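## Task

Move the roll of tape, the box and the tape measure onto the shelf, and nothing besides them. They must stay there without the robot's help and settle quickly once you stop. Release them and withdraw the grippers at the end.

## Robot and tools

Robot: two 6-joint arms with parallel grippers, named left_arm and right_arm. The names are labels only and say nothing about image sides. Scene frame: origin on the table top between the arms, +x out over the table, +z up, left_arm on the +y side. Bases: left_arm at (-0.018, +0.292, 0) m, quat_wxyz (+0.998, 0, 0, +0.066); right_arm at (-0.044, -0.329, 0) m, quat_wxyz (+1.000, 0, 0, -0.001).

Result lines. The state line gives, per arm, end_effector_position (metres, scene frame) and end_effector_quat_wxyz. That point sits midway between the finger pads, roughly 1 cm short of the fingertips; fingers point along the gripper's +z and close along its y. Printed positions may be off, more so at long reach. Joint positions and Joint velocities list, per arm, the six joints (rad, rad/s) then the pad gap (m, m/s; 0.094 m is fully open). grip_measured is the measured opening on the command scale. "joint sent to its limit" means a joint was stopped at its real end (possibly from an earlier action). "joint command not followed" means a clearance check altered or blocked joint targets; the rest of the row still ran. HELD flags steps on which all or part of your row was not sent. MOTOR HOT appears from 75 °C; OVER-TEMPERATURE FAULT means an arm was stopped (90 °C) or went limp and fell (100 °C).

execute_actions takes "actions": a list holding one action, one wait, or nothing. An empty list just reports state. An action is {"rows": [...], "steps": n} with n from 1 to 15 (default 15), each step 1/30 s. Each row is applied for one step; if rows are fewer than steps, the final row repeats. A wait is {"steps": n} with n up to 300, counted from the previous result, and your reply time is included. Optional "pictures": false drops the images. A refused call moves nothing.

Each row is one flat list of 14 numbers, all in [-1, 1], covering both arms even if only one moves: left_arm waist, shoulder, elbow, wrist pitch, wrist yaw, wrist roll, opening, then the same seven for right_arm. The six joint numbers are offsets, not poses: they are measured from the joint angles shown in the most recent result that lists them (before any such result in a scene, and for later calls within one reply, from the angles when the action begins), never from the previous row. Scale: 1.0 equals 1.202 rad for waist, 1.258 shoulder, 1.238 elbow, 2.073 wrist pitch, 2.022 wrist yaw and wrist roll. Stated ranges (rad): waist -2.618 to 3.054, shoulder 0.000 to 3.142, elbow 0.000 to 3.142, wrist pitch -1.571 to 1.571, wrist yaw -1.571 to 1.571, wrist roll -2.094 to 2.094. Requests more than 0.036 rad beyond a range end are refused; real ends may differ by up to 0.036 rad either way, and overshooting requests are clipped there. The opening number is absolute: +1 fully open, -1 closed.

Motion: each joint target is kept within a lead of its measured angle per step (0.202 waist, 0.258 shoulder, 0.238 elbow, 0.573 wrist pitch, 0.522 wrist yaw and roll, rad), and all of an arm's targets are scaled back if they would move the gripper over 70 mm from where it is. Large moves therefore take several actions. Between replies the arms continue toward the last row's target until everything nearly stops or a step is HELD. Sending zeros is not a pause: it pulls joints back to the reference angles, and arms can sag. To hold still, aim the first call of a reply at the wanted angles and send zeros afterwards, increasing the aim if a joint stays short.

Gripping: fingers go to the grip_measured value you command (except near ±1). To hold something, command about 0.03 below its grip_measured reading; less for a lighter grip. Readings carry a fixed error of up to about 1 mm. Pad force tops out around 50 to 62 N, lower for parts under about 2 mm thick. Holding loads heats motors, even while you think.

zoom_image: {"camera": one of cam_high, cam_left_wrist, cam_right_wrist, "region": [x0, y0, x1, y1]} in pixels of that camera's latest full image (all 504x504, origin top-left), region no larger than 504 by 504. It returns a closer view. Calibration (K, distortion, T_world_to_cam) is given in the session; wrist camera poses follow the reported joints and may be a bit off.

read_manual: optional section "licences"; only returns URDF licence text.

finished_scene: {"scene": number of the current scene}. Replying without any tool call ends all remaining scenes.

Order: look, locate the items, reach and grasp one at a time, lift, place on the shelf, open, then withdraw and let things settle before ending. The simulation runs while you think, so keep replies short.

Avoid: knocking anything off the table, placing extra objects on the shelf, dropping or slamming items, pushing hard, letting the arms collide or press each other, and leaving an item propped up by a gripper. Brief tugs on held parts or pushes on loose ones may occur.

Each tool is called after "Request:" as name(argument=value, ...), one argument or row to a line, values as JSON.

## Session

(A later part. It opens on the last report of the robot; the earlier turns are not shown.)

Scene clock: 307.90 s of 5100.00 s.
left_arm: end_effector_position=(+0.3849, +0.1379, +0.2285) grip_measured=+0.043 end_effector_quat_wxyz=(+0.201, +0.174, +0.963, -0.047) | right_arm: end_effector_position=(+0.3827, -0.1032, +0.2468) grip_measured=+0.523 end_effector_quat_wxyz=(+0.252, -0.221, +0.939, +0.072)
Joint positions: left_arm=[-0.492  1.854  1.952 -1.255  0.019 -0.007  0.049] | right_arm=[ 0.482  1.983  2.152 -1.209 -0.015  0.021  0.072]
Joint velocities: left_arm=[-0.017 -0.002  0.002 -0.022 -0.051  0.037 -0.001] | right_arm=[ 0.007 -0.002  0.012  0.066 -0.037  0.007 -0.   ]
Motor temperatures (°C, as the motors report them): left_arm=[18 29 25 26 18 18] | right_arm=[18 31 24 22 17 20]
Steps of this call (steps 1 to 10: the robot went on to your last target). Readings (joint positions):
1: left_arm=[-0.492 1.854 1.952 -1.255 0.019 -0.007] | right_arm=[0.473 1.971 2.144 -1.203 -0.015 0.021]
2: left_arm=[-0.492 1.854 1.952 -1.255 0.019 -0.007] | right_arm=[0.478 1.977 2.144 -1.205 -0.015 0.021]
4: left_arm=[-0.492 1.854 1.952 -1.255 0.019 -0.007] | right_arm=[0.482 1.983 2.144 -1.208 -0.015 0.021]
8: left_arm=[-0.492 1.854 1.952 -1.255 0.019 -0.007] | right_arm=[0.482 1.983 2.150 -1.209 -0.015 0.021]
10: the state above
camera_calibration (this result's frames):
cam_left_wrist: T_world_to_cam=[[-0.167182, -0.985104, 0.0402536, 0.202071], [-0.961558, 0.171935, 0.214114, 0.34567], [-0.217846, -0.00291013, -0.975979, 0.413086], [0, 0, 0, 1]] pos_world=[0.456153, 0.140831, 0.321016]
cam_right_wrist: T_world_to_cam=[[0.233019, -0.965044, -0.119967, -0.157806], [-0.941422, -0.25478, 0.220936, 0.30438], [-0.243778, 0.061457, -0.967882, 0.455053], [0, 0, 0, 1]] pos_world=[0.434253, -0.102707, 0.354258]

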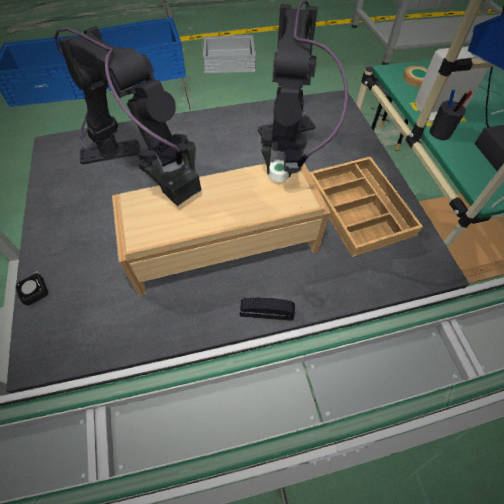

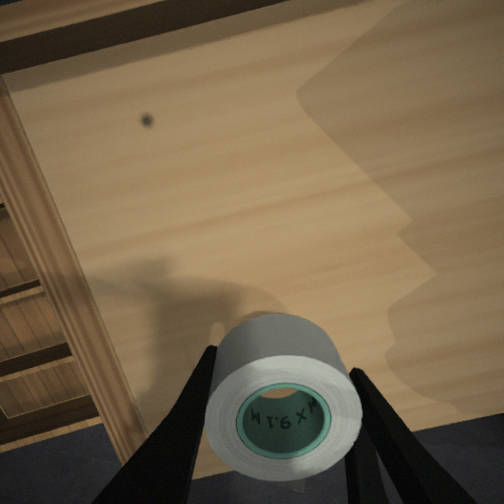

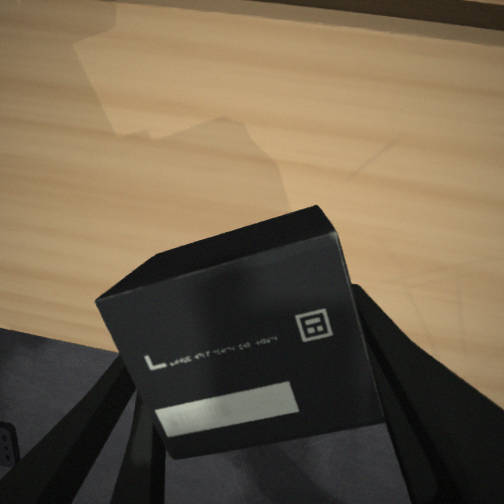

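Request:
execute_actions(
  actions=[
    {"rows": [[0,-0.005,0.015,0,0,0,0,0,-0.003,0.015,0.004,0,0,0.485],[0,0,0.015,0,0,0,0,0,0.003,0.015,0.008,0,0,0.485],[0,0.004,0.015,0,0,0,0,0,0.009,0.015,0.012,0,0,0.485],[0,0.008,0.015,0,0,0,0,0,0.015,0.015,0.016,0,0,0.485],[0,0.011,0.015,0,0,0,0,0,0.021,0.015,0.018,0,0,0.485],[0,0.014,0.015,0,0,0,0,0,0.027,0.015,0.018,0,0,0.485],[0,0.017,0.015,0,0,0,0,0,0.032,0.015,0.018,0,0,0.485],[0,0.02,0.015,0,0,0,0,0,0.037,0.015,0.018,0,0,0.485],[0,0.022,0.015,0,0,0,0,0,0.042,0.015,0.018,0,0,0.485],[0,0.024,0.015,0,0,0,0,0,0.046,0.015,0.018,0,0,0.485],[0,0.026,0.015,0,0,0,0,0,0.05,0.015,0.018,0,0,0.485],[0,0.028,0.015,0,0,0,0,0,0.053,0.015,0.018,0,0,0.485],[0,0.03,0.015,0,0,0,0,0,0.056,0.015,0.018,0,0,0.485],[0,0.032,0.015,0,0,0,0,0,0.058,0.015,0.018,0,0,0.485],[0,0.034,0.015,0,0,0,0,0,0.06,0.015,0.018,0,0,0.485]], "steps": 15},
  ],
  pictures=false,
)

Request:
execute_actions(
  actions=[
    {"steps": 8},
  ],
)

Scene clock: 323.60 s of 5100.00 s.
left_arm: end_effector_position=(+0.3883, +0.1366, +0.2139) grip_measured=+0.043 end_effector_quat_wxyz=(+0.184, +0.174, +0.966, -0.043) | right_arm: end_effector_position=(+0.3929, -0.0979, +0.2150) grip_measured=+0.523 end_effector_quat_wxyz=(+0.226, -0.223, +0.946, +0.065)
Joint positions: left_arm=[-0.492  1.889  1.952 -1.255  0.019 -0.007  0.049] | right_arm=[ 0.482  2.055  2.153 -1.194 -0.015  0.021  0.072]
Joint velocities: left_arm=[-0.017  0.09   0.017 -0.066  0.051 -0.081 -0.001] | right_arm=[-0.002  0.139 -0.007 -0.022 -0.037 -0.022 -0.001]
Motor temperatures (°C, as the motors report them): left_arm=[18 31 26 26 18 18] | right_arm=[18 33 25 22 17 20]
Steps of this call (steps 1 to 30: the robot went on to your last target; steps 31 to 90: nothing new was sent; then 12.20 s passed at rest; steps 91 to 105: all 15 steps of this action). Readings (joint positions):
91: left_arm=[-0.492 1.854 1.952 -1.255 0.019 -0.007] | right_arm=[0.482 1.983 2.153 -1.209 -0.015 0.021]
92: left_arm=[-0.492 1.854 1.952 -1.255 0.019 -0.007] | right_arm=[0.482 1.983 2.153 -1.209 -0.015 0.021]
94: left_arm=[-0.492 1.854 1.952 -1.255 0.019 -0.007] | right_arm=[0.482 1.984 2.153 -1.208 -0.015 0.021]
98: left_arm=[-0.492 1.859 1.952 -1.255 0.019 -0.007] | right_arm=[0.482 2.000 2.153 -1.198 -0.015 0.021]
105: the state above

Scene clock: 323.87 s of 5100.00 s.
left_arm: end_effector_position=(+0.3889, +0.1364, +0.2110) grip_measured=+0.043 end_effector_quat_wxyz=(+0.180, +0.174, +0.967, -0.043) | right_arm: end_effector_position=(+0.3943, -0.0973, +0.2152) grip_measured=+0.523 end_effector_quat_wxyz=(+0.229, -0.222, +0.945, +0.066)
Joint positions: left_arm=[-0.492  1.896  1.952 -1.255  0.019 -0.007  0.049] | right_arm=[ 0.482  2.056  2.153 -1.187 -0.014  0.021  0.072]
Joint velocities: left_arm=[-0.002 -0.017  0.002  0.007  0.022  0.007  0.001] | right_arm=[-0.022 -0.012  0.007 -0.007 -0.007  0.022 -0.001]
Motor temperatures (°C, as the motors report them): left_arm=[18 31 26 26 18 18] | right_arm=[18 33 25 22 17 20]
Steps of this call (steps 1 to 8: the robot went on to your last target). Readings (joint positions):
1: left_arm=[-0.492 1.892 1.952 -1.255 0.019 -0.007] | right_arm=[0.482 2.056 2.153 -1.190 -0.014 0.021]
2: left_arm=[-0.492 1.894 1.952 -1.255 0.019 -0.007] | right_arm=[0.482 2.056 2.153 -1.188 -0.014 0.021]
4: left_arm=[-0.492 1.896 1.952 -1.255 0.019 -0.007] | right_arm=[0.482 2.056 2.153 -1.187 -0.014 0.021]
8: the state above
camera_calibration (this result's frames):
cam_left_wrist: T_world_to_cam=[[-0.165747, -0.985644, 0.0321389, 0.203189], [-0.95227, 0.168436, 0.254579, 0.341854], [-0.256337, 0.0115908, -0.966518, 0.407853], [0, 0, 0, 1]] pos_world=[0.463764, 0.137964, 0.300638]
cam_right_wrist: T_world_to_cam=[[0.227587, -0.967856, -0.107048, -0.159513], [-0.930567, -0.248552, 0.268827, 0.309876], [-0.286792, 0.0384337, -0.957222, 0.439385], [0, 0, 0, 1]] pos_world=[0.450676, -0.094253, 0.32021]

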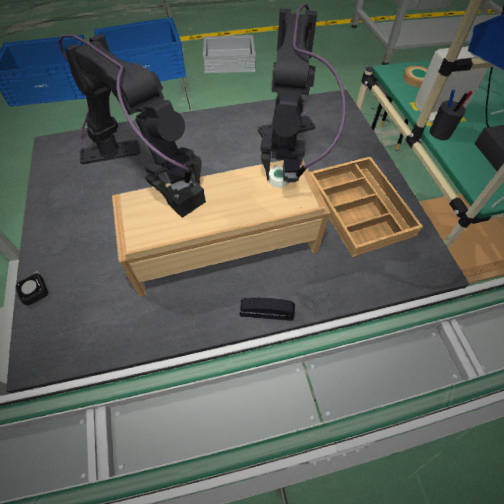

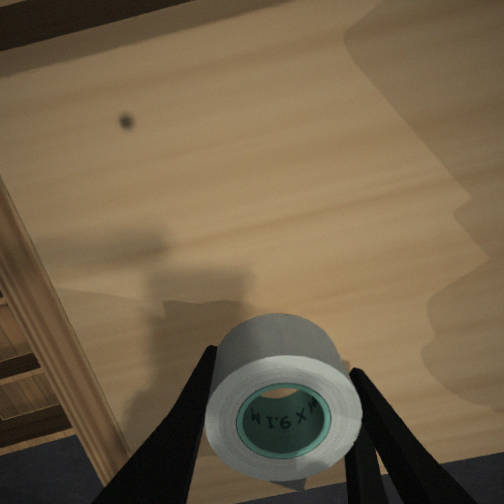

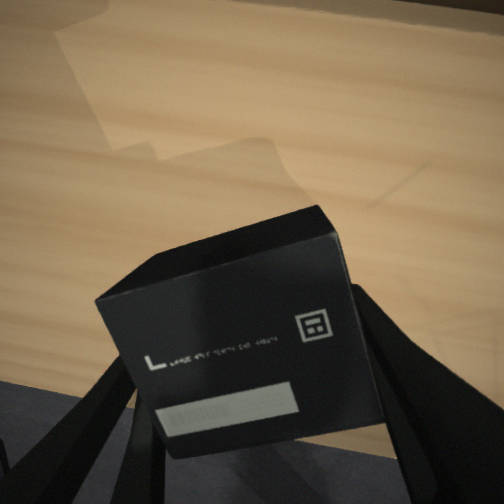

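Request:
execute_actions(
  actions=[
    {"rows": [[0,0.004,0.015,0,0,0,0,0,0,0.015,0.005,0,0,0.5],[0,0.007,0.015,0,0,0,0,0,-0.003,0.015,0.005,0,0,0.515],[0,0.01,0.015,0,0,0,0,0,-0.005,0.015,0.005,0,0,0.53],[0,0.012,0.015,0,0,0,0,0,-0.005,0.015,0.005,0,0,0.545],[0,0.014,0.015,0,0,0,0,0,-0.005,0.015,0.005,0,0,0.56],[0,0.016,0.015,0,0,0,0,0,-0.005,0.015,0.005,0,0,0.58],[0,0.017,0.015,0,0,0,0,0,-0.005,0.015,0.005,0,0,0.61],[0,0.018,0.015,0,0,0,0,0,-0.005,0.015,0.005,0,0,0.65],[0,0.019,0.015,0,0,0,0,0,-0.005,0.015,0.005,0,0,0.7],[0,0.02,0.015,0,0,0,0,0,-0.005,0.015,0.005,0,0,0.76],[0,0.021,0.015,0,0,0,0,0,-0.005,0.015,0.005,0,0,0.82],[0,0.022,0.015,0,0,0,0,0,-0.005,0.015,0.005,0,0,0.88],[0,0.022,0.015,0,0,0,0,0,-0.01,0.015,0.005,0,0,0.94],[0,0.022,0.015,0,0,0,0,0,-0.015,0.015,0.005,0,0,1],[0,0.022,0.015,0,0,0,0,0,-0.02,0.015,0.005,0,0,1]], "steps": 15},
  ],
  pictures=false,
)

Request:
execute_actions(
  actions=[
    {"rows": [[0,0,0.015,0,0,0,0.02,0,-0.025,0.015,0.005,0,0,1],[0,-0.003,0.015,0,0,0,0.035,0,-0.031,0.015,0.005,0,0,1],[0,-0.003,0.015,0,0,0,0.05,0,-0.038,0.015,0.005,0,0,1],[0,-0.003,0.015,0,0,0,0.065,0,-0.046,0.015,0.005,0,0,1],[0,-0.003,0.015,0,0,0,0.08,0,-0.055,0.015,0.005,0,0,1],[0,-0.003,0.015,0,0,0,0.1,0,-0.064,0.015,0.005,0,0,1],[0,-0.003,0.015,0,0,0,0.13,0,-0.074,0.015,0.005,0,0,1],[0,-0.003,0.015,0,0,0,0.17,0,-0.084,0.015,0.005,0,0,1],[0,-0.003,0.015,0,0,0,0.22,0,-0.093,0.015,0.005,0,0,1],[0,-0.003,0.015,0,0,0,0.28,0,-0.102,0.015,0.005,0,0,1],[0,-0.003,0.015,0,0,0,0.34,0,-0.11,0.015,0.005,0,0,1],[0,-0.003,0.015,0,0,0,0.4,0,-0.117,0.015,0.005,0,0,1],[0,-0.008,0.015,0,0,0,0.45,0,-0.123,0.015,0.005,0,0,1],[0,-0.013,0.015,0,0,0,0.45,0,-0.127,0.015,0.005,0,0,1],[0,-0.018,0.015,0,0,0,0.45,0,-0.13,0.015,0.005,0,0,1]], "steps": 15},
  ],
)

Request:
execute_actions(
  actions=[
    {"rows": [[0,-0.024,0.015,0,0,0,0.45,-0.007,-0.025,0.015,0,-0.002,-0.004,1],[0,-0.032,0.015,0,0,0,0.45,-0.019,-0.025,0.015,0,-0.005,-0.011,1],[0,-0.043,0.015,0,0,0,0.45,-0.034,-0.025,0.015,0,-0.008,-0.019,1],[0,-0.056,0.015,0,0,0,0.45,-0.052,-0.025,0.015,0,-0.013,-0.029,1],[0,-0.072,0.012,0,0,0,0.45,-0.075,-0.025,0.015,0,-0.018,-0.042,1],[0,-0.09,0.006,0,0,0,0.45,-0.101,-0.025,0.015,0,-0.024,-0.057,1],[0,-0.11,-0.003,0,0,0,0.45,-0.127,-0.025,0.015,0,-0.031,-0.071,1],[0,-0.132,-0.015,0,0,0,0.45,-0.157,-0.025,0.015,0,-0.038,-0.088,1],[0,-0.155,-0.03,0,0,0,0.45,-0.187,-0.025,0.015,0,-0.045,-0.105,1],[0,-0.178,-0.047,0,0,0,0.45,-0.217,-0.025,0.015,0,-0.052,-0.122,1],[0,-0.202,-0.066,0,0,0,0.45,-0.247,-0.025,0.015,0,-0.059,-0.139,1],[0,-0.226,-0.086,0,0,0,0.45,-0.281,-0.025,0.015,0,-0.068,-0.158,1],[0,-0.251,-0.107,0,0,0,0.45,-0.31,-0.025,0.015,0,-0.075,-0.174,1],[0,-0.276,-0.129,0,0,0,0.45,-0.344,-0.025,0.015,0,-0.083,-0.193,1],[0,-0.3,-0.152,0,0,0,0.45,-0.374,-0.025,0.015,0,-0.09,-0.21,1]], "steps": 15},
  ],
  pictures=false,
)

Request:
execute_actions(
  actions=[
    {"rows": [[0,-0.085,-0.065,0,0,0,0.45,-0.092,-0.01,0.017,0.004,-0.042,-0.091,1],[0.01,-0.112,-0.098,0,0,0,0.45,-0.118,-0.01,0.02,0.008,-0.048,-0.105,1],[0.025,-0.139,-0.131,0,0,0,0.45,-0.144,-0.01,0.023,0.012,-0.053,-0.119,1],[0.043,-0.166,-0.164,0,0,0,0.45,-0.17,-0.005,0.026,0.016,-0.059,-0.133,1],[0.062,-0.193,-0.197,0,0,0,0.45,-0.197,0.002,0.029,0.02,-0.065,-0.148,1],[0.082,-0.22,-0.231,0,0,0,0.45,-0.223,0.012,0.032,0.024,-0.07,-0.162,1],[0.101,-0.247,-0.263,0,0,0,0.45,-0.249,0.025,0.035,0.028,-0.076,-0.176,1],[0.119,-0.272,-0.294,0,0,0,0.45,-0.275,0.04,0.038,0.032,-0.082,-0.19,1],[0.135,-0.297,-0.324,0,0,0,0.45,-0.301,0.056,0.041,0.036,-0.087,-0.204,1],[0.15,-0.321,-0.353,0,0,0,0.45,-0.327,0.073,0.044,0.04,-0.093,-0.218,1],[0.163,-0.342,-0.379,0,0,0,0.45,-0.353,0.09,0.047,0.044,-0.098,-0.232,1],[0.175,-0.361,-0.403,0,0,0,0.45,-0.38,0.107,0.05,0.047,-0.104,-0.247,1],[0.186,-0.377,-0.422,0,0,0,0.45,-0.406,0.124,0.05,0.05,-0.11,-0.261,1],[0.194,-0.391,-0.438,0,0,0,0.45,-0.432,0.142,0.05,0.05,-0.115,-0.275,1],[0.2,-0.4,-0.45,0,0,0,0.45,-0.458,0.159,0.05,0.05,-0.121,-0.289,1]], "steps": 15},
  ],
  pictures=false,
)

Request:
execute_actions(
  actions=[
    {"rows": [[0.01,-0.03,-0.02,0,0,0,0.45,-0.065,0.048,0.015,0.012,-0.022,-0.06,1],[0.01,-0.03,-0.02,0,0,0,0.45,-0.078,0.06,0.015,0.012,-0.022,-0.06,1],[0.01,-0.03,-0.02,0,0,0,0.45,-0.088,0.072,0.015,0.012,-0.022,-0.06,1],[0.01,-0.03,-0.02,0,0,0,0.45,-0.095,0.085,0.015,0.012,-0.022,-0.06,1],[0.01,-0.03,-0.02,0,0,0,0.45,-0.099,0.097,0.015,0.012,-0.022,-0.06,1],[0.01,-0.03,-0.02,0,0,0,0.45,-0.1,0.109,0.015,0.012,-0.022,-0.06,1],[0.01,-0.03,-0.02,0,0,0,0.45,-0.1,0.121,0.015,0.012,-0.022,-0.06,1],[0.01,-0.03,-0.02,0,0,0,0.45,-0.1,0.132,0.015,0.012,-0.022,-0.06,1],[0.01,-0.03,-0.02,0,0,0,0.45,-0.1,0.144,0.015,0.012,-0.022,-0.06,1],[0.01,-0.03,-0.02,0,0,0,0.45,-0.1,0.154,0.015,0.012,-0.022,-0.06,1],[0.01,-0.03,-0.02,0,0,0,0.45,-0.1,0.164,0.015,0.012,-0.022,-0.06,1],[0.01,-0.03,-0.02,0,0,0,0.45,-0.1,0.173,0.015,0.012,-0.022,-0.06,1],[0.01,-0.03,-0.02,0,0,0,0.45,-0.1,0.18,0.015,0.012,-0.022,-0.06,1],[0.01,-0.03,-0.02,0,0,0,0.45,-0.1,0.186,0.015,0.012,-0.022,-0.06,1],[0.01,-0.03,-0.02,0,0,0,0.45,-0.1,0.19,0.015,0.012,-0.022,-0.06,1]], "steps": 15},
  ],
  pictures=false,
)

Request:
execute_actions(
  actions=[
    {"steps": 10},
  ],
)

Scene clock: 393.43 s of 5100.00 s.
left_arm: end_effector_position=(+0.3892, +0.1363, +0.2099) grip_measured=+0.043 end_effector_quat_wxyz=(+0.179, +0.174, +0.967, -0.043) | right_arm: end_effector_position=(+0.3949, -0.0971, +0.2155) grip_measured=+0.995 end_effector_quat_wxyz=(+0.230, -0.222, +0.945, +0.066)
Joint positions: left_arm=[-0.492  1.899  1.952 -1.255  0.019 -0.007  0.049] | right_arm=[ 0.482  2.056  2.153 -1.185 -0.014  0.021  0.094]
Joint velocities: left_arm=[-0.017  0.007 -0.007 -0.051  0.037 -0.066 -0.   ] | right_arm=[-0.007  0.002  0.007  0.007  0.022 -0.022  0.013]
Motor temperatures (°C, as the motors report them): left_arm=[18 32 26 26 18 18] | right_arm=[18 35 25 23 17 20]
Steps of this call (steps 1 to 15: the robot went on to your last target; steps 16 to 90: nothing new was sent; then 66.07 s passed at rest; steps 91 to 105: all 15 steps of this action). Readings (joint positions):
91: left_arm=[-0.492 1.896 1.952 -1.255 0.019 -0.007] | right_arm=[0.482 2.056 2.153 -1.187 -0.014 0.021]
92: left_arm=[-0.492 1.896 1.952 -1.255 0.019 -0.007] | right_arm=[0.482 2.056 2.153 -1.187 -0.014 0.021]
94: left_arm=[-0.492 1.896 1.952 -1.255 0.019 -0.007] | right_arm=[0.482 2.056 2.153 -1.187 -0.014 0.021]
98: left_arm=[-0.492 1.899 1.952 -1.255 0.019 -0.007] | right_arm=[0.482 2.056 2.153 -1.187 -0.014 0.021]
105: the state above

Scene clock: 393.93 s of 5100.00 s.
left_arm: end_effector_position=(+0.3892, +0.1363, +0.2099) grip_measured=+0.447 end_effector_quat_wxyz=(+0.179, +0.174, +0.967, -0.043) | right_arm: end_effector_position=(+0.3786, -0.1055, +0.2862) grip_measured=+1.000 end_effector_quat_wxyz=(+0.302, -0.218, +0.924, +0.084)
Joint positions: left_arm=[-0.492  1.899  1.952 -1.255  0.019 -0.007  0.068] | right_arm=[ 0.482  1.907  2.153 -1.178 -0.014  0.021  0.094]
Joint velocities: left_arm=[ 0.002  0.007  0.022  0.066  0.037 -0.022  0.002] | right_arm=[-0.007 -0.266 -0.012  0.022  0.051  0.007  0.   ]
Motor temperatures (°C, as the motors report them): left_arm=[18 32 26 26 18 18] | right_arm=[18 35 25 23 17 20]
Steps of this call (steps 1 to 15: all 15 steps of this action). Readings (joint positions):
1: left_arm=[-0.492 1.899 1.952 -1.255 0.019 -0.007] | right_arm=[0.482 2.055 2.153 -1.184 -0.014 0.021]
2: left_arm=[-0.492 1.899 1.952 -1.255 0.019 -0.007] | right_arm=[0.482 2.053 2.153 -1.184 -0.014 0.021]
4: left_arm=[-0.492 1.899 1.952 -1.255 0.019 -0.007] | right_arm=[0.482 2.044 2.153 -1.184 -0.014 0.021]
8: left_arm=[-0.492 1.899 1.952 -1.255 0.019 -0.007] | right_arm=[0.482 2.002 2.153 -1.184 -0.014 0.021]
15: the state above
camera_calibration (this result's frames):
cam_left_wrist: T_world_to_cam=[[-0.165668, -0.985674, 0.0316251, 0.203258], [-0.951631, 0.168195, 0.257116, 0.341621], [-0.258752, 0.0125004, -0.965863, 0.407517], [0, 0, 0, 1]] pos_world=[0.464216, 0.137793, 0.299341]
cam_right_wrist: T_world_to_cam=[[0.245274, -0.95865, -0.144327, -0.151324], [-0.957731, -0.26269, 0.117239, 0.326255], [-0.150304, 0.10947, -0.98256, 0.466209], [0, 0, 0, 1]] pos_world=[0.419654, -0.110399, 0.397988]

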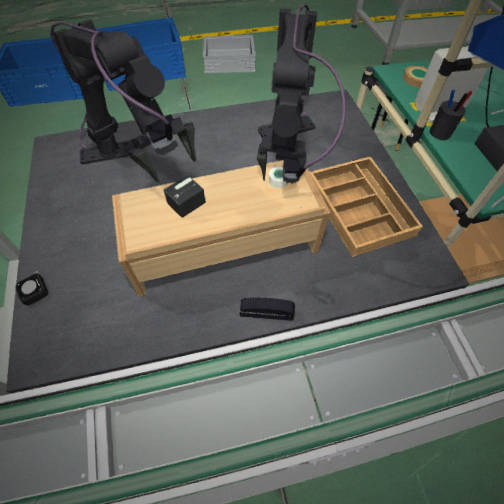

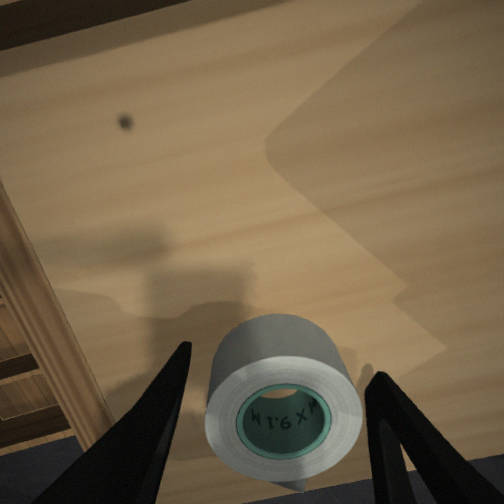

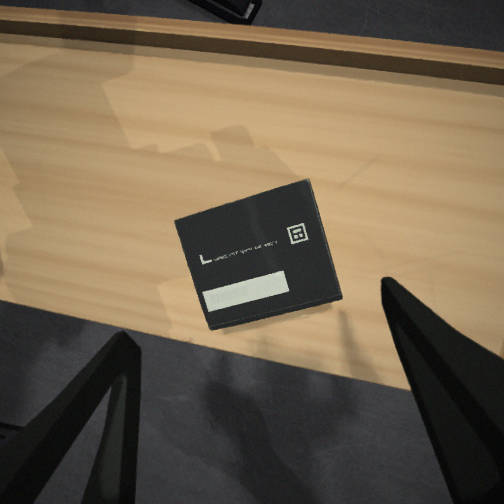

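Scene clock: 394.43 s of 5100.00 s.
left_arm: end_effector_position=(+0.3363, +0.1562, +0.2881) grip_measured=+0.448 end_effector_quat_wxyz=(+0.270, +0.171, +0.946, -0.059) | right_arm: end_effector_position=(+0.4248, -0.2606, +0.2997) grip_measured=+1.000 end_effector_quat_wxyz=(+0.331, -0.187, +0.924, +0.034)
Joint positions: left_arm=[-0.492  1.586  1.824 -1.25   0.019 -0.007  0.068] | right_arm=[ 0.097  1.88   2.153 -1.176 -0.129 -0.258  0.094]
Joint velocities: left_arm=[-0.002 -1.018 -0.72  -0.022  0.022 -0.037  0.001] | right_arm=[-1.087  0.012  0.002  0.007 -0.359 -0.96   0.   ]
Motor temperatures (°C, as the motors report them): left_arm=[18 32 26 26 18 18] | right_arm=[18 35 25 23 17 20]
Steps of this call (steps 1 to 15: all 15 steps of this action). Readings (joint positions):
1: left_arm=[-0.492 1.899 1.952 -1.255 0.019 -0.007] | right_arm=[0.482 1.898 2.153 -1.177 -0.014 0.021]
2: left_arm=[-0.492 1.899 1.952 -1.255 0.019 -0.007] | right_arm=[0.481 1.891 2.153 -1.177 -0.015 0.019]
4: left_arm=[-0.492 1.893 1.952 -1.255 0.019 -0.007] | right_arm=[0.467 1.882 2.153 -1.177 -0.023 0.006]
8: left_arm=[-0.492 1.833 1.946 -1.254 0.019 -0.007] | right_arm=[0.371 1.880 2.153 -1.177 -0.055 -0.059]
15: the state above

Scene clock: 394.93 s of 5100.00 s.
left_arm: end_effector_position=(+0.2347, +0.2539, +0.2395) grip_measured=+0.448 end_effector_quat_wxyz=(+0.242, +0.067, +0.968, -0.027) | right_arm: end_effector_position=(+0.4519, -0.4737, +0.2772) grip_measured=+1.000 end_effector_quat_wxyz=(+0.360, -0.201, +0.910, -0.049)
Joint positions: left_arm=[-0.273  1.131  1.304 -1.252  0.019 -0.007  0.068] | right_arm=[-0.39   2.011  2.202 -1.077 -0.314 -0.715  0.094]
Joint velocities: left_arm=[ 0.281 -0.535 -0.589 -0.051  0.007 -0.051  0.   ] | right_arm=[-0.862  0.706 -0.002  0.242 -0.344 -0.886  0.   ]
Motor temperatures (°C, as the motors report them): left_arm=[18 32 26 26 18 18] | right_arm=[18 35 25 23 17 20]
Steps of this call (steps 1 to 15: all 15 steps of this action). Readings (joint positions):
1: left_arm=[-0.492 1.550 1.799 -1.250 0.019 -0.007] | right_arm=[0.058 1.880 2.153 -1.175 -0.143 -0.292]
2: left_arm=[-0.492 1.516 1.771 -1.248 0.019 -0.007] | right_arm=[0.020 1.880 2.153 -1.172 -0.156 -0.325]
4: left_arm=[-0.481 1.445 1.701 -1.246 0.021 -0.007] | right_arm=[-0.053 1.880 2.153 -1.164 -0.180 -0.388]
8: left_arm=[-0.394 1.313 1.537 -1.246 0.022 -0.007] | right_arm=[-0.180 1.891 2.168 -1.143 -0.228 -0.509]
15: the state above

Scene clock: 395.43 s of 5100.00 s.
left_arm: end_effector_position=(+0.2284, +0.2567, +0.2371) grip_measured=+0.448 end_effector_quat_wxyz=(+0.238, +0.064, +0.969, -0.026) | right_arm: end_effector_position=(+0.4545, -0.5447, +0.1716) grip_measured=+1.000 end_effector_quat_wxyz=(+0.289, -0.185, +0.939, -0.021)
Joint positions: left_arm=[-0.265  1.11   1.286 -1.262  0.019 -0.007  0.068] | right_arm=[-0.516  2.226  2.202 -1.056 -0.337 -0.823  0.094]
Joint velocities: left_arm=[-0.017 -0.002 -0.007 -0.051 -0.051  0.022 -0.001] | right_arm=[ 0.002  0.266 -0.007 -0.037 -0.037 -0.022  0.   ]
Motor temperatures (°C, as the motors report them): left_arm=[18 31 26 26 18 18] | right_arm=[18 35 25 23 17 20]
Steps of this call (steps 1 to 15: all 15 steps of this action). Readings (joint positions):
1: left_arm=[-0.266 1.118 1.291 -1.257 0.019 -0.007] | right_arm=[-0.419 2.035 2.202 -1.071 -0.320 -0.737]
2: left_arm=[-0.265 1.112 1.286 -1.262 0.019 -0.007] | right_arm=[-0.446 2.058 2.202 -1.066 -0.323 -0.755]
4: left_arm=[-0.265 1.110 1.286 -1.262 0.019 -0.007] | right_arm=[-0.490 2.099 2.202 -1.062 -0.324 -0.781]
8: left_arm=[-0.265 1.110 1.286 -1.262 0.019 -0.007] | right_arm=[-0.523 2.154 2.202 -1.059 -0.325 -0.807]
15: the state above

Scene clock: 395.77 s of 5100.00 s.
left_arm: end_effector_position=(+0.2284, +0.2567, +0.2371) grip_measured=+0.448 end_effector_quat_wxyz=(+0.238, +0.064, +0.969, -0.026) | right_arm: end_effector_position=(+0.4559, -0.5451, +0.1586) grip_measured=+1.000 end_effector_quat_wxyz=(+0.280, -0.186, +0.942, -0.014)
Joint positions: left_arm=[-0.265  1.11   1.286 -1.262  0.019 -0.007  0.068] | right_arm=[-0.516  2.252  2.202 -1.055 -0.339 -0.826  0.094]
Joint velocities: left_arm=[-0.017 -0.007  0.002 -0.11  -0.007 -0.022 -0.   ] | right_arm=[ 0.002 -0.007 -0.022 -0.007 -0.051 -0.022  0.   ]
Motor temperatures (°C, as the motors report them): left_arm=[18 31 26 26 18 18] | right_arm=[18 35 25 23 17 20]
Steps of this call (steps 1 to 10: the robot went on to your last target). Readings (joint positions):
1: left_arm=[-0.265 1.110 1.286 -1.262 0.019 -0.007] | right_arm=[-0.516 2.235 2.202 -1.056 -0.337 -0.824]
2: left_arm=[-0.265 1.110 1.286 -1.262 0.019 -0.007] | right_arm=[-0.516 2.242 2.202 -1.056 -0.337 -0.824]
4: left_arm=[-0.265 1.110 1.286 -1.262 0.019 -0.007] | right_arm=[-0.516 2.251 2.202 -1.056 -0.337 -0.825]
8: left_arm=[-0.265 1.110 1.286 -1.262 0.019 -0.007] | right_arm=[-0.516 2.252 2.202 -1.055 -0.338 -0.826]
10: the state above
camera_calibration (this result's frames):
cam_left_wrist: T_world_to_cam=[[0.0551842, -0.997047, 0.053396, 0.241764], [-0.988032, -0.0468144, 0.14697, 0.250997], [-0.144037, -0.0608674, -0.987699, 0.38846], [0, 0, 0, 1]] pos_world=[0.290604, 0.276445, 0.333883]
cam_right_wrist: T_world_to_cam=[[0.123688, -0.992036, 0.0237824, -0.599561], [-0.979311, -0.118163, 0.164276, 0.380965], [-0.160158, -0.0436094, -0.986128, 0.322183], [0, 0, 0, 1]] pos_world=[0.498842, -0.53572, 0.269389]

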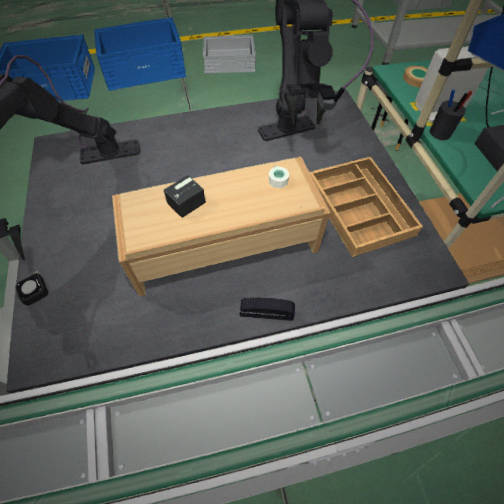

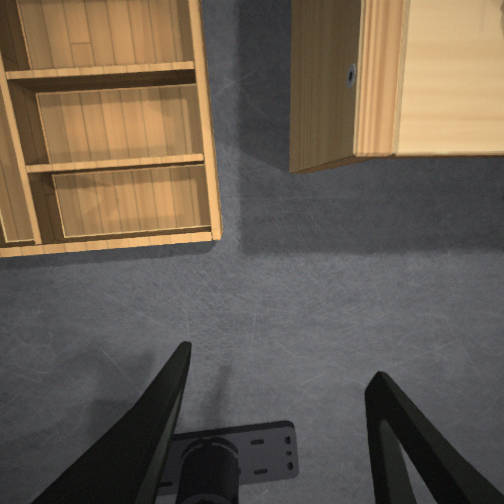

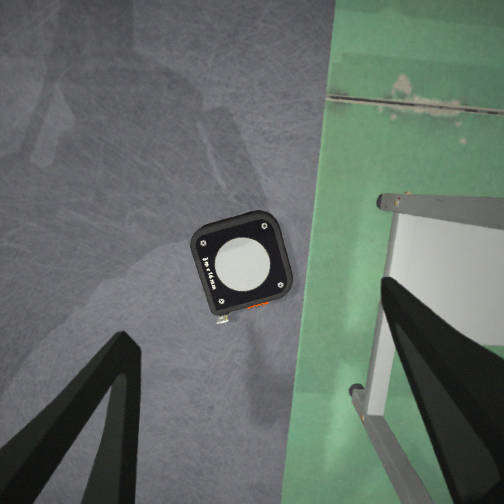

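Request:
zoom_image(
  camera="cam_right_wrist",
  region=[170, 195, 320, 335],
)

Region (170, 195, 320, 335) of cam_right_wrist's 504x504 image, scaled by 3.360, with more detail than that image has; it fills the top 470 rows of this view, and the rest is white.

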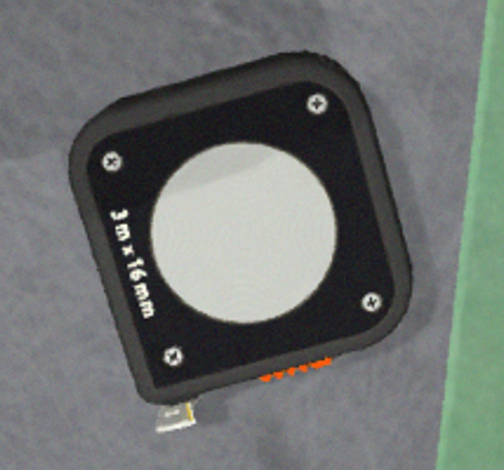

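Request:
execute_actions(
  actions=[
    {"rows": [[0,-0.005,0,0,0,0,0.45,0,0.004,0,0.004,-0.005,-0.005,1],[0,-0.005,0,0,0,0,0.45,0,0.011,-0.003,0.008,-0.01,-0.01,1],[0,-0.005,0,0,0,0,0.45,0,0.02,-0.006,0.012,-0.015,-0.015,1],[0,-0.005,0,0,0,0,0.45,0,0.03,-0.009,0.015,-0.02,-0.02,1],[0,-0.005,0,0,0,0,0.45,0,0.041,-0.012,0.015,-0.024,-0.023,1],[0,-0.005,0,0,0,0,0.45,0,0.052,-0.015,0.015,-0.024,-0.023,1],[0,-0.005,0,0,0,0,0.45,0,0.063,-0.018,0.015,-0.024,-0.023,1],[0,-0.005,0,0,0,0,0.45,0,0.074,-0.021,0.015,-0.024,-0.023,1],[0,-0.005,0,0,0,0,0.45,0,0.085,-0.024,0.015,-0.024,-0.023,1],[0,-0.005,0,0,0,0,0.45,0,0.095,-0.027,0.015,-0.024,-0.023,1],[0,-0.005,0,0,0,0,0.45,0,0.104,-0.027,0.015,-0.024,-0.023,1],[0,-0.005,0,0,0,0,0.45,0,0.112,-0.027,0.015,-0.024,-0.023,1],[0,-0.005,0,0,0,0,0.45,0,0.118,-0.027,0.015,-0.024,-0.023,1],[0,-0.005,0,0,0,0,0.45,0,0.122,-0.027,0.015,-0.024,-0.023,1],[0,-0.005,0,0,0,0,0.45,0,0.124,-0.027,0.015,-0.024,-0.023,1]], "steps": 15},
  ],
  pictures=false,
)

Request:
execute_actions(
  actions=[
    {"steps": 7},
  ],
)

Request:
execute_actions(
  actions=[
    {"rows": [[0,0,0,0,0,0,0.45,0,0,-0.004,0.01,0,0,1],[0,0,0,0,0,0,0.45,0,0,-0.01,0.021,0,0,1],[0,0,0,0,0,0,0.45,0,0,-0.018,0.032,0,0,1],[0,0,0,0,0,0,0.45,0,0,-0.027,0.043,0,0,1],[0,0,0,0,0,0,0.45,0,0,-0.037,0.053,0,0,1],[0,0,0,0,0,0,0.45,0,0,-0.047,0.061,0,0,1],[0,0,0,0,0,0,0.45,0,0,-0.057,0.067,0,0,1],[0,0,0,0,0,0,0.45,0,0,-0.067,0.071,0,0,1],[0,0,0,0,0,0,0.45,0,0,-0.076,0.071,0,0,1],[0,0,0,0,0,0,0.45,0,0,-0.084,0.071,0,0,1],[0,0,0,0,0,0,0.45,0,0,-0.091,0.071,0,0,1],[0,0,0,0,0,0,0.45,0,0,-0.097,0.071,0,0,1],[0,0,0,0,0,0,0.45,0,0,-0.101,0.071,0,0,1],[0,0,0,0,0,0,0.45,0,0,-0.104,0.071,0,0,1],[0,0,0,0,0,0,0.45,0,0,-0.106,0.071,0,0,1]], "steps": 15},
  ],
  pictures=false,
)

Request:
execute_actions(
  actions=[
    {"steps": 8},
  ],
)

Scene clock: 442.33 s of 5100.00 s.
left_arm: end_effector_position=(+0.2284, +0.2567, +0.2371) grip_measured=+0.448 end_effector_quat_wxyz=(+0.238, +0.064, +0.969, -0.026) | right_arm: end_effector_position=(+0.4611, -0.5429, +0.0824) grip_measured=+1.000 end_effector_quat_wxyz=(+0.242, -0.196, +0.950, +0.033)
Joint positions: left_arm=[-0.265  1.11   1.286 -1.262  0.019 -0.007  0.068] | right_arm=[-0.516  2.394  2.184 -1.021 -0.366 -0.861  0.094]
Joint velocities: left_arm=[ 0.012  0.007 -0.007  0.051 -0.022  0.007  0.   ] | right_arm=[-0.002  0.359 -0.125  0.051 -0.037 -0.051  0.   ]
Motor temperatures (°C, as the motors report them): left_arm=[18 28 25 26 18 18] | right_arm=[18 38 25 23 17 20]
Steps of this call (steps 1 to 30: the robot went on to your last target; steps 31 to 90: nothing new was sent; then 43.07 s passed at rest; steps 91 to 105: all 15 steps of this action). Readings (joint positions):
91: left_arm=[-0.265 1.110 1.286 -1.262 0.019 -0.007] | right_arm=[-0.516 2.252 2.202 -1.054 -0.340 -0.827]
92: left_arm=[-0.265 1.110 1.286 -1.262 0.019 -0.007] | right_arm=[-0.516 2.252 2.202 -1.053 -0.340 -0.829]
94: left_arm=[-0.265 1.110 1.286 -1.262 0.019 -0.007] | right_arm=[-0.516 2.255 2.202 -1.046 -0.345 -0.837]
98: left_arm=[-0.265 1.110 1.286 -1.262 0.019 -0.007] | right_arm=[-0.516 2.286 2.202 -1.029 -0.361 -0.853]
105: the state above

Scene clock: 442.57 s of 5100.00 s.
left_arm: end_effector_position=(+0.2284, +0.2567, +0.2371) grip_measured=+0.448 end_effector_quat_wxyz=(+0.238, +0.064, +0.969, -0.026) | right_arm: end_effector_position=(+0.4577, -0.5408, +0.0659) grip_measured=+1.000 end_effector_quat_wxyz=(+0.229, -0.193, +0.953, +0.045)
Joint positions: left_arm=[-0.265  1.11   1.286 -1.262  0.019 -0.007  0.068] | right_arm=[-0.516  2.419  2.173 -1.023 -0.367 -0.863  0.094]
Joint velocities: left_arm=[ 0.017 -0.007 -0.012  0.007 -0.007 -0.051  0.   ] | right_arm=[-0.017 -0.027 -0.007 -0.081  0.051 -0.037  0.   ]
Motor temperatures (°C, as the motors report them): left_arm=[18 28 25 26 18 18] | right_arm=[18 38 25 23 17 20]
Steps of this call (steps 1 to 7: the robot went on to your last target). Readings (joint positions):
1: left_arm=[-0.265 1.110 1.286 -1.262 0.019 -0.007] | right_arm=[-0.516 2.405 2.180 -1.021 -0.366 -0.861]
2: left_arm=[-0.265 1.110 1.286 -1.262 0.019 -0.007] | right_arm=[-0.516 2.413 2.176 -1.022 -0.366 -0.862]
4: left_arm=[-0.265 1.110 1.286 -1.262 0.019 -0.007] | right_arm=[-0.516 2.420 2.173 -1.023 -0.366 -0.862]
7: the state above
camera_calibration (this result's frames):
cam_left_wrist: T_world_to_cam=[[0.0551842, -0.997047, 0.053396, 0.241764], [-0.988032, -0.0468144, 0.14697, 0.250997], [-0.144037, -0.0608674, -0.987699, 0.38846], [0, 0, 0, 1]] pos_world=[0.290604, 0.276445, 0.333883]
cam_right_wrist: T_world_to_cam=[[0.161747, -0.983593, -0.0798896, -0.599328], [-0.945639, -0.177632, 0.272421, 0.343806], [-0.282143, 0.0314835, -0.958856, 0.325891], [0, 0, 0, 1]] pos_world=[0.514003, -0.538684, 0.170942]

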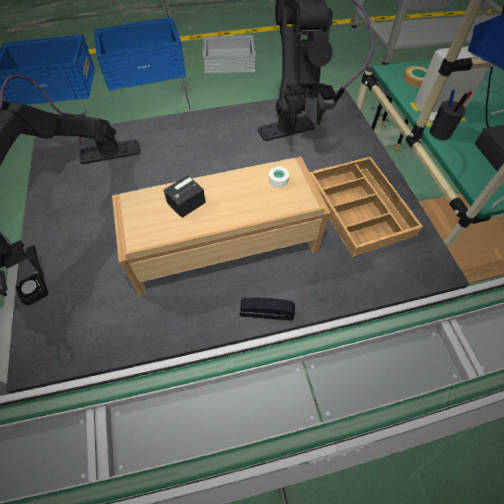

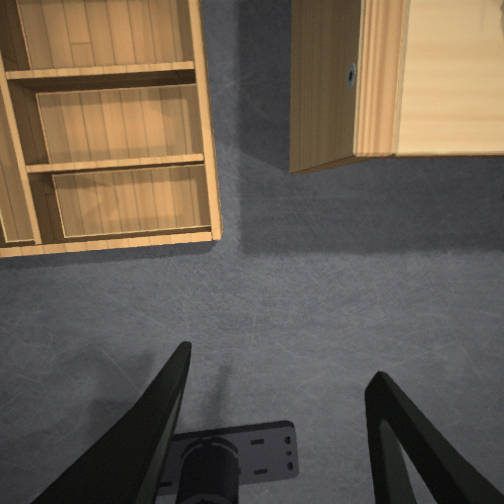

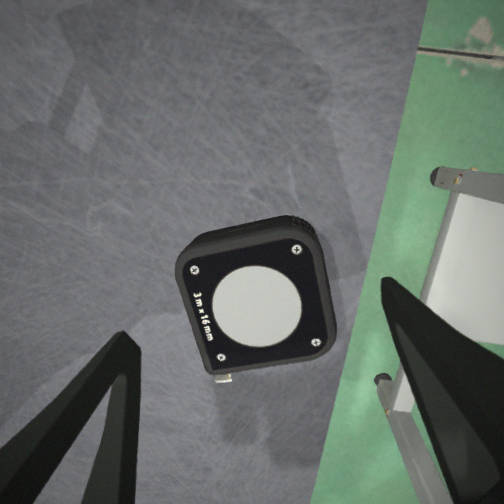

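Scene clock: 443.07 s of 5100.00 s.
left_arm: end_effector_position=(+0.2284, +0.2567, +0.2371) grip_measured=+0.448 end_effector_quat_wxyz=(+0.238, +0.064, +0.969, -0.026) | right_arm: end_effector_position=(+0.4594, -0.5418, +0.0391) grip_measured=+1.000 end_effector_quat_wxyz=(+0.235, -0.195, +0.952, +0.040)
Joint positions: left_arm=[-0.265  1.11   1.286 -1.262  0.019 -0.007  0.068] | right_arm=[-0.516  2.419  2.062 -0.896 -0.367 -0.863  0.094]
Joint velocities: left_arm=[ 0.007  0.007  0.007 -0.081 -0.007 -0.022  0.   ] | right_arm=[-0.022 -0.012 -0.134 -0.022 -0.081  0.022  0.   ]
Motor temperatures (°C, as the motors report them): left_arm=[18 28 25 26 18 18] | right_arm=[18 39 25 23 17 20]
Steps of this call (steps 1 to 15: all 15 steps of this action). Readings (joint positions):
1: left_arm=[-0.265 1.110 1.286 -1.262 0.019 -0.007] | right_arm=[-0.516 2.419 2.173 -1.021 -0.367 -0.863]
2: left_arm=[-0.265 1.110 1.286 -1.262 0.019 -0.007] | right_arm=[-0.516 2.419 2.173 -1.016 -0.367 -0.863]
4: left_arm=[-0.265 1.110 1.286 -1.262 0.019 -0.007] | right_arm=[-0.516 2.419 2.169 -0.996 -0.367 -0.863]
8: left_arm=[-0.265 1.110 1.286 -1.262 0.019 -0.007] | right_arm=[-0.516 2.419 2.134 -0.929 -0.367 -0.863]
15: the state above

Scene clock: 443.33 s of 5100.00 s.
left_arm: end_effector_position=(+0.2284, +0.2567, +0.2371) grip_measured=+0.448 end_effector_quat_wxyz=(+0.238, +0.064, +0.969, -0.026) | right_arm: end_effector_position=(+0.4601, -0.5422, +0.0381) grip_measured=+1.000 end_effector_quat_wxyz=(+0.236, -0.195, +0.951, +0.038)
Joint positions: left_arm=[-0.265  1.11   1.286 -1.262  0.019 -0.007  0.068] | right_arm=[-0.516  2.419  2.056 -0.886 -0.367 -0.863  0.094]
Joint velocities: left_arm=[ 0.002 -0.012 -0.007  0.081 -0.037 -0.051 -0.   ] | right_arm=[-0.007 -0.007  0.022  0.081 -0.037 -0.037  0.   ]
Motor temperatures (°C, as the motors report them): left_arm=[18 28 25 26 18 18] | right_arm=[18 39 25 23 17 20]
Steps of this call (steps 1 to 8: the robot went on to your last target). Readings (joint positions):
1: left_arm=[-0.265 1.110 1.286 -1.262 0.019 -0.007] | right_arm=[-0.516 2.419 2.058 -0.895 -0.367 -0.863]
2: left_arm=[-0.265 1.110 1.286 -1.262 0.019 -0.007] | right_arm=[-0.516 2.419 2.057 -0.894 -0.367 -0.863]
4: left_arm=[-0.265 1.110 1.286 -1.262 0.019 -0.007] | right_arm=[-0.516 2.419 2.056 -0.892 -0.367 -0.863]
8: the state above
camera_calibration (this result's frames):
cam_left_wrist: T_world_to_cam=[[0.0551842, -0.997047, 0.053396, 0.241764], [-0.988032, -0.0468144, 0.14697, 0.250997], [-0.144037, -0.0608674, -0.987699, 0.38846], [0, 0, 0, 1]] pos_world=[0.290604, 0.276445, 0.333883]
cam_right_wrist: T_world_to_cam=[[0.16306, -0.984343, -0.0669393, -0.604787], [-0.950378, -0.174929, 0.257258, 0.357624], [-0.264939, 0.0216691, -0.964022, 0.286938], [0, 0, 0, 1]] pos_world=[0.514516, -0.538977, 0.144129]

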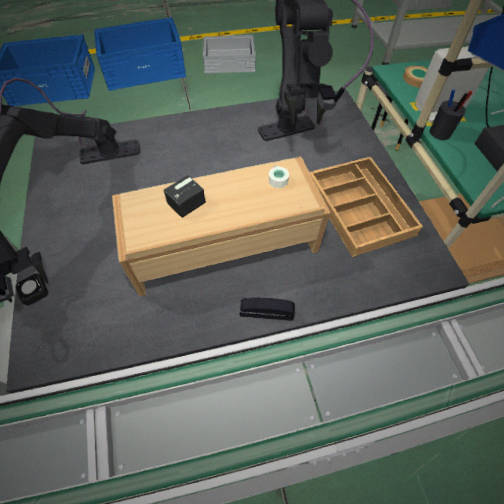

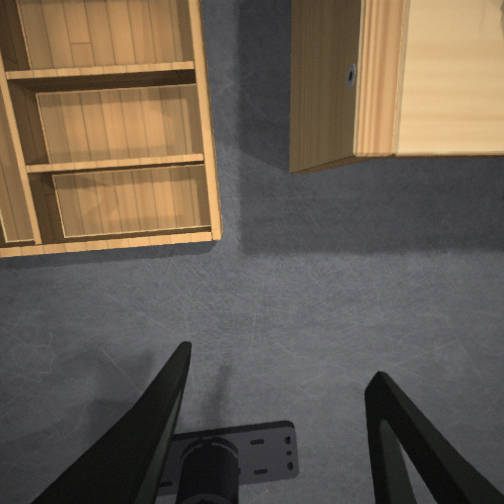

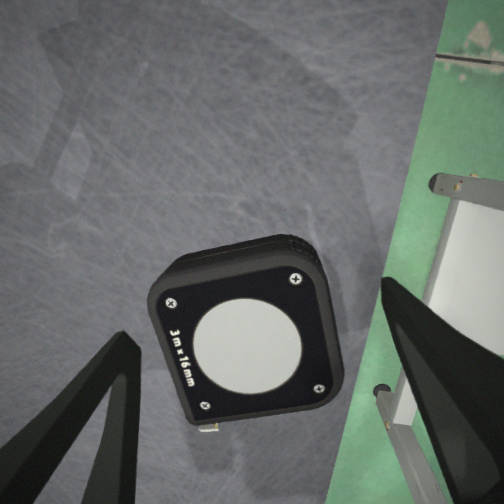

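Request:
execute_actions(
  actions=[],
)

Scene clock: 460.90 s of 5100.00 s.
left_arm: end_effector_position=(+0.2284, +0.2567, +0.2371) grip_measured=+0.448 end_effector_quat_wxyz=(+0.238, +0.064, +0.969, -0.026) | right_arm: end_effector_position=(+0.4608, -0.5426, +0.0383) grip_measured=+1.000 end_effector_quat_wxyz=(+0.238, -0.195, +0.951, +0.037)
Joint positions: left_arm=[-0.265  1.11   1.286 -1.262  0.019 -0.007  0.068] | right_arm=[-0.516  2.419  2.056 -0.882 -0.367 -0.863  0.094]
Joint velocities: left_arm=[ 0.012 -0.002  0.002  0.037  0.007  0.037 -0.001] | right_arm=[-0.012 -0.007 -0.002 -0.066 -0.037 -0.007  0.   ]
Motor temperatures (°C, as the motors report them): left_arm=[18 28 25 26 18 18] | right_arm=[18 40 25 22 17 20]
Steps of this call (steps 1 to 30: the robot went on to your last target; steps 31 to 90: nothing new was sent; then 14.57 s passed at rest). Readings (joint positions):
1: left_arm=[-0.265 1.110 1.286 -1.262 0.019 -0.007] | right_arm=[-0.516 2.419 2.056 -0.885 -0.367 -0.863]
2: left_arm=[-0.265 1.110 1.286 -1.262 0.019 -0.007] | right_arm=[-0.516 2.419 2.056 -0.884 -0.367 -0.863]
4: left_arm=[-0.265 1.110 1.286 -1.262 0.019 -0.007] | right_arm=[-0.516 2.419 2.056 -0.883 -0.367 -0.863]
8: left_arm=[-0.265 1.110 1.286 -1.262 0.019 -0.007] | right_arm=[-0.516 2.419 2.056 -0.883 -0.367 -0.863]
90: the state above
All arms were judged still, so your last target was given up. Only a new action makes them travel on or press farther. Fingers that are still opening or closing keep moving.
camera_calibration (this result's frames):
cam_left_wrist: T_world_to_cam=[[0.0551842, -0.997047, 0.053396, 0.241764], [-0.988032, -0.0468144, 0.14697, 0.250997], [-0.144037, -0.0608674, -0.987699, 0.38846], [0, 0, 0, 1]] pos_world=[0.290604, 0.276445, 0.333883]
cam_right_wrist: T_world_to_cam=[[0.163257, -0.984455, -0.064778, -0.605489], [-0.951141, -0.174493, 0.25472, 0.358812], [-0.262063, 0.0200284, -0.964843, 0.285189], [0, 0, 0, 1]] pos_world=[0.514869, -0.539178, 0.144544]

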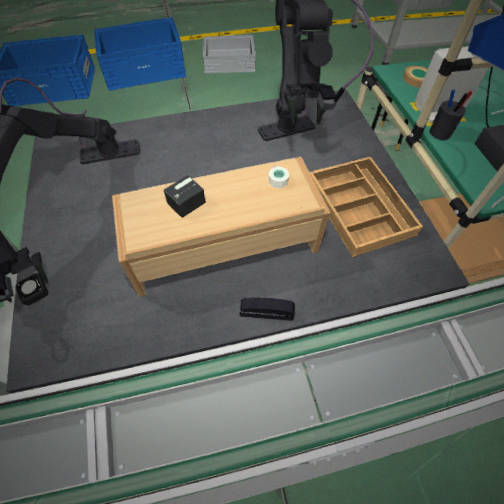

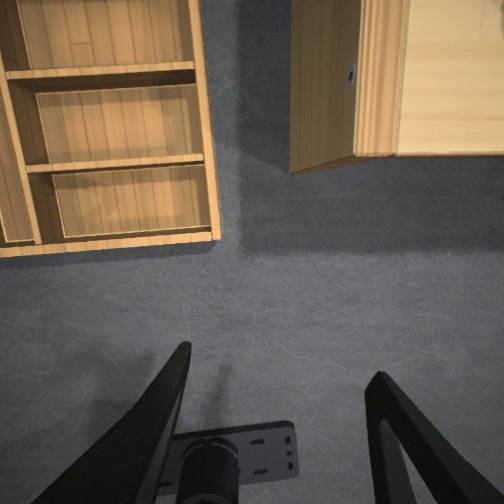

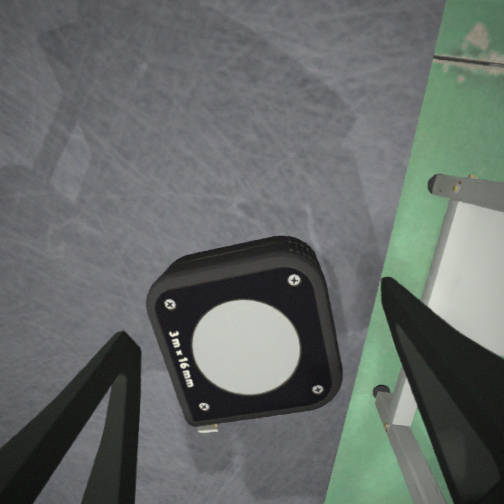

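Request:
execute_actions(
  actions=[
    {"rows": [[0,-0.005,0,0,0,0,0.45,0.003,0.002,-0.002,0,0,0,1],[0,-0.005,0,0,0,0,0.45,0.005,0.003,-0.005,0,0,0,1],[0,-0.005,0,0,0,0,0.45,0.007,0.004,-0.008,0,0,0,1],[0,-0.005,0,0,0,0,0.45,0.009,0.005,-0.011,0,0,0,1],[0,-0.005,0,0,0,0,0.45,0.011,0.006,-0.014,0,0,0,1],[0,-0.005,0,0,0,0,0.45,0.012,0.007,-0.017,0,0,0,1],[0,-0.005,0,0,0,0,0.45,0.012,0.008,-0.02,0,0,0,1],[0,-0.005,0,0,0,0,0.45,0.012,0.008,-0.022,0,0,0,1],[0,-0.005,0,0,0,0,0.45,0.012,0.008,-0.024,0,0,0,1]], "steps": 15},
  ],
)

Scene clock: 472.37 s of 5100.00 s.
left_arm: end_effector_position=(+0.2284, +0.2567, +0.2371) grip_measured=+0.448 end_effector_quat_wxyz=(+0.238, +0.064, +0.969, -0.026) | right_arm: end_effector_position=(+0.4597, -0.5372, +0.0342) grip_measured=+1.000 end_effector_quat_wxyz=(+0.233, -0.198, +0.951, +0.042)
Joint positions: left_arm=[-0.265  1.11   1.286 -1.262  0.019 -0.007  0.068] | right_arm=[-0.508  2.419  2.043 -0.881 -0.367 -0.863  0.094]
Joint velocities: left_arm=[-0.002  0.002  0.002  0.051 -0.066  0.037  0.001] | right_arm=[-0.007  0.002 -0.017  0.037 -0.022  0.007  0.   ]
Motor temperatures (°C, as the motors report them): left_arm=[18 28 25 26 18 18] | right_arm=[18 40 24 22 17 20]
Steps of this call (steps 1 to 90: nothing new was sent; then 7.97 s passed at rest; steps 91 to 105: all 15 steps of this action). Readings (joint positions):
91: left_arm=[-0.265 1.110 1.286 -1.262 0.019 -0.007] | right_arm=[-0.516 2.419 2.056 -0.882 -0.367 -0.863]
92: left_arm=[-0.265 1.110 1.286 -1.262 0.019 -0.007] | right_arm=[-0.516 2.419 2.056 -0.882 -0.367 -0.863]
94: left_arm=[-0.265 1.110 1.286 -1.262 0.019 -0.007] | right_arm=[-0.516 2.419 2.056 -0.882 -0.367 -0.863]
98: left_arm=[-0.265 1.110 1.286 -1.262 0.019 -0.007] | right_arm=[-0.513 2.419 2.056 -0.882 -0.367 -0.863]
105: the state above
camera_calibration (this result's frames):
cam_left_wrist: T_world_to_cam=[[0.0551842, -0.997047, 0.053396, 0.241764], [-0.988032, -0.0468144, 0.14697, 0.250997], [-0.144037, -0.0608674, -0.987699, 0.38846], [0, 0, 0, 1]] pos_world=[0.290604, 0.276445, 0.333883]
cam_right_wrist: T_world_to_cam=[[0.170032, -0.982771, -0.072459, -0.602198], [-0.947022, -0.183292, 0.26373, 0.352792], [-0.272467, 0.0237777, -0.961871, 0.287469], [0, 0, 0, 1]] pos_world=[0.514821, -0.533994, 0.139831]

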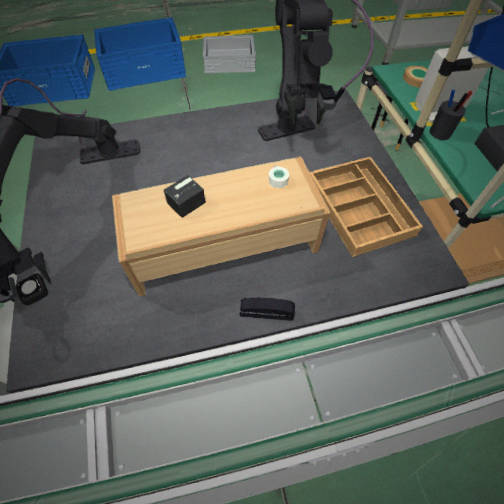

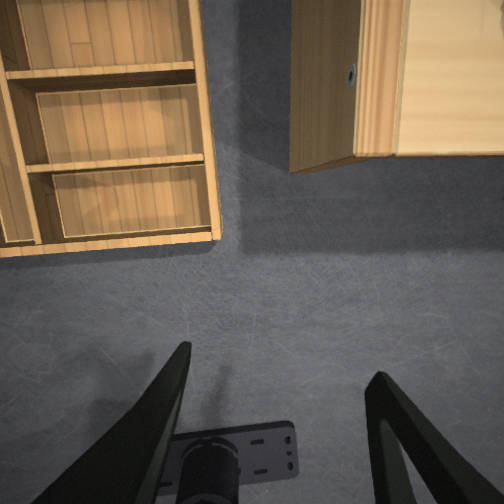

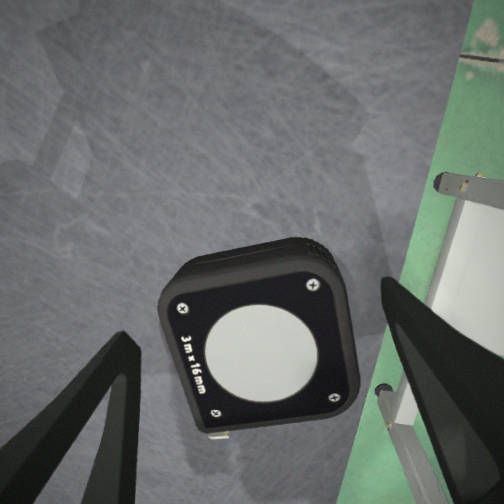

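Request:
execute_actions(
  actions=[
    {"rows": [[0,-0.005,0,0,0,0,0.45,0,0.008,0,0,0,0,0.95],[0,-0.005,0,0,0,0,0.45,0,0.010,0,0,0,0,0.92],[0,-0.005,0,0,0,0,0.45,0,0.011,0,0,0,0,0.88],[0,-0.005,0,0,0,0,0.45,0,0.012,0,0,0,0,0.85],[0,-0.005,0,0,0,0,0.45,0,0.013,0,0,0,0,0.82],[0,-0.005,0,0,0,0,0.45,0,0.014,0,0,0,0,0.79],[0,-0.005,0,0,0,0,0.45,0,0.015,0,0,0,0,0.76],[0,-0.005,0,0,0,0,0.45,0,0.016,0,0,0,0,0.73],[0,-0.005,0,0,0,0,0.45,0,0.016,0,0,0,0,0.7]], "steps": 15},
  ],
)

Scene clock: 480.87 s of 5100.00 s.
left_arm: end_effector_position=(+0.2284, +0.2567, +0.2371) grip_measured=+0.448 end_effector_quat_wxyz=(+0.238, +0.064, +0.969, -0.026) | right_arm: end_effector_position=(+0.4597, -0.5372, +0.0342) grip_measured=+0.703 end_effector_quat_wxyz=(+0.233, -0.198, +0.951, +0.042)
Joint positions: left_arm=[-0.265  1.11   1.286 -1.262  0.019 -0.007  0.068] | right_arm=[-0.508  2.419  2.043 -0.881 -0.367 -0.863  0.08 ]
Joint velocities: left_arm=[-0.007 -0.012 -0.012 -0.007 -0.051  0.007 -0.001] | right_arm=[ 0.012 -0.007 -0.002 -0.007 -0.066 -0.007 -0.   ]
Motor temperatures (°C, as the motors report them): left_arm=[18 28 25 26 18 18] | right_arm=[18 40 24 22 17 20]
Steps of this call (steps 1 to 15: the robot went on to your last target; steps 16 to 90: nothing new was sent; then 5.00 s passed at rest; steps 91 to 105: all 15 steps of this action). Readings (joint positions):
91: left_arm=[-0.265 1.110 1.286 -1.262 0.019 -0.007] | right_arm=[-0.508 2.419 2.043 -0.881 -0.367 -0.863]
92: left_arm=[-0.265 1.110 1.286 -1.262 0.019 -0.007] | right_arm=[-0.508 2.419 2.043 -0.881 -0.367 -0.863]
94: left_arm=[-0.265 1.110 1.286 -1.262 0.019 -0.007] | right_arm=[-0.508 2.419 2.043 -0.881 -0.367 -0.863]
98: left_arm=[-0.265 1.110 1.286 -1.262 0.019 -0.007] | right_arm=[-0.508 2.419 2.043 -0.881 -0.367 -0.863]
105: the state above
camera_calibration (this result's frames):
cam_left_wrist: T_world_to_cam=[[0.0551842, -0.997047, 0.053396, 0.241764], [-0.988032, -0.0468144, 0.14697, 0.250997], [-0.144037, -0.0608674, -0.987699, 0.38846], [0, 0, 0, 1]] pos_world=[0.290604, 0.276445, 0.333883]
cam_right_wrist: T_world_to_cam=[[0.170032, -0.982771, -0.072459, -0.602198], [-0.947022, -0.183292, 0.26373, 0.352792], [-0.272467, 0.0237777, -0.961871, 0.287469], [0, 0, 0, 1]] pos_world=[0.514821, -0.533994, 0.139831]

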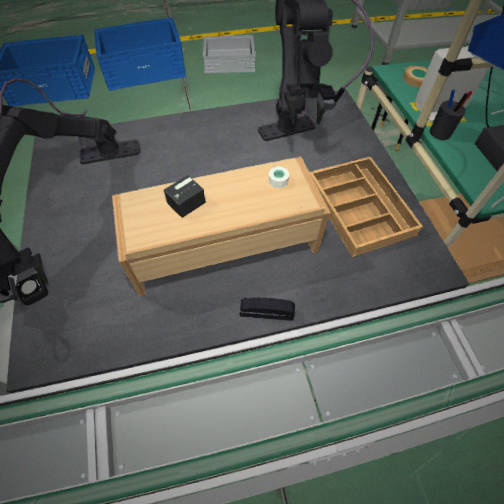

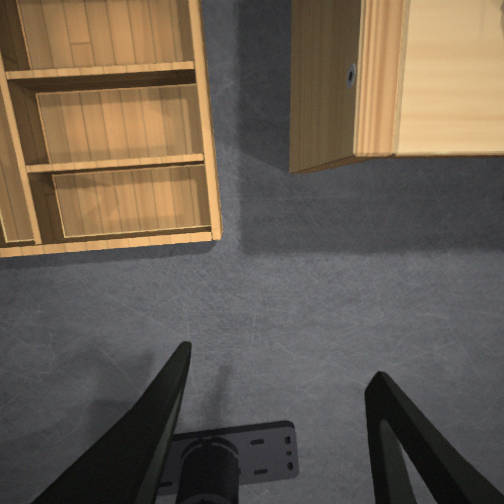

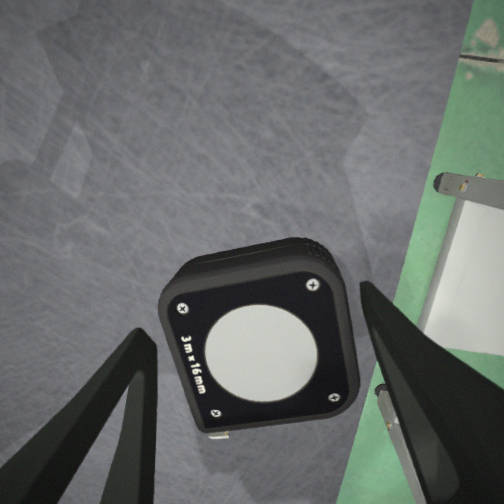

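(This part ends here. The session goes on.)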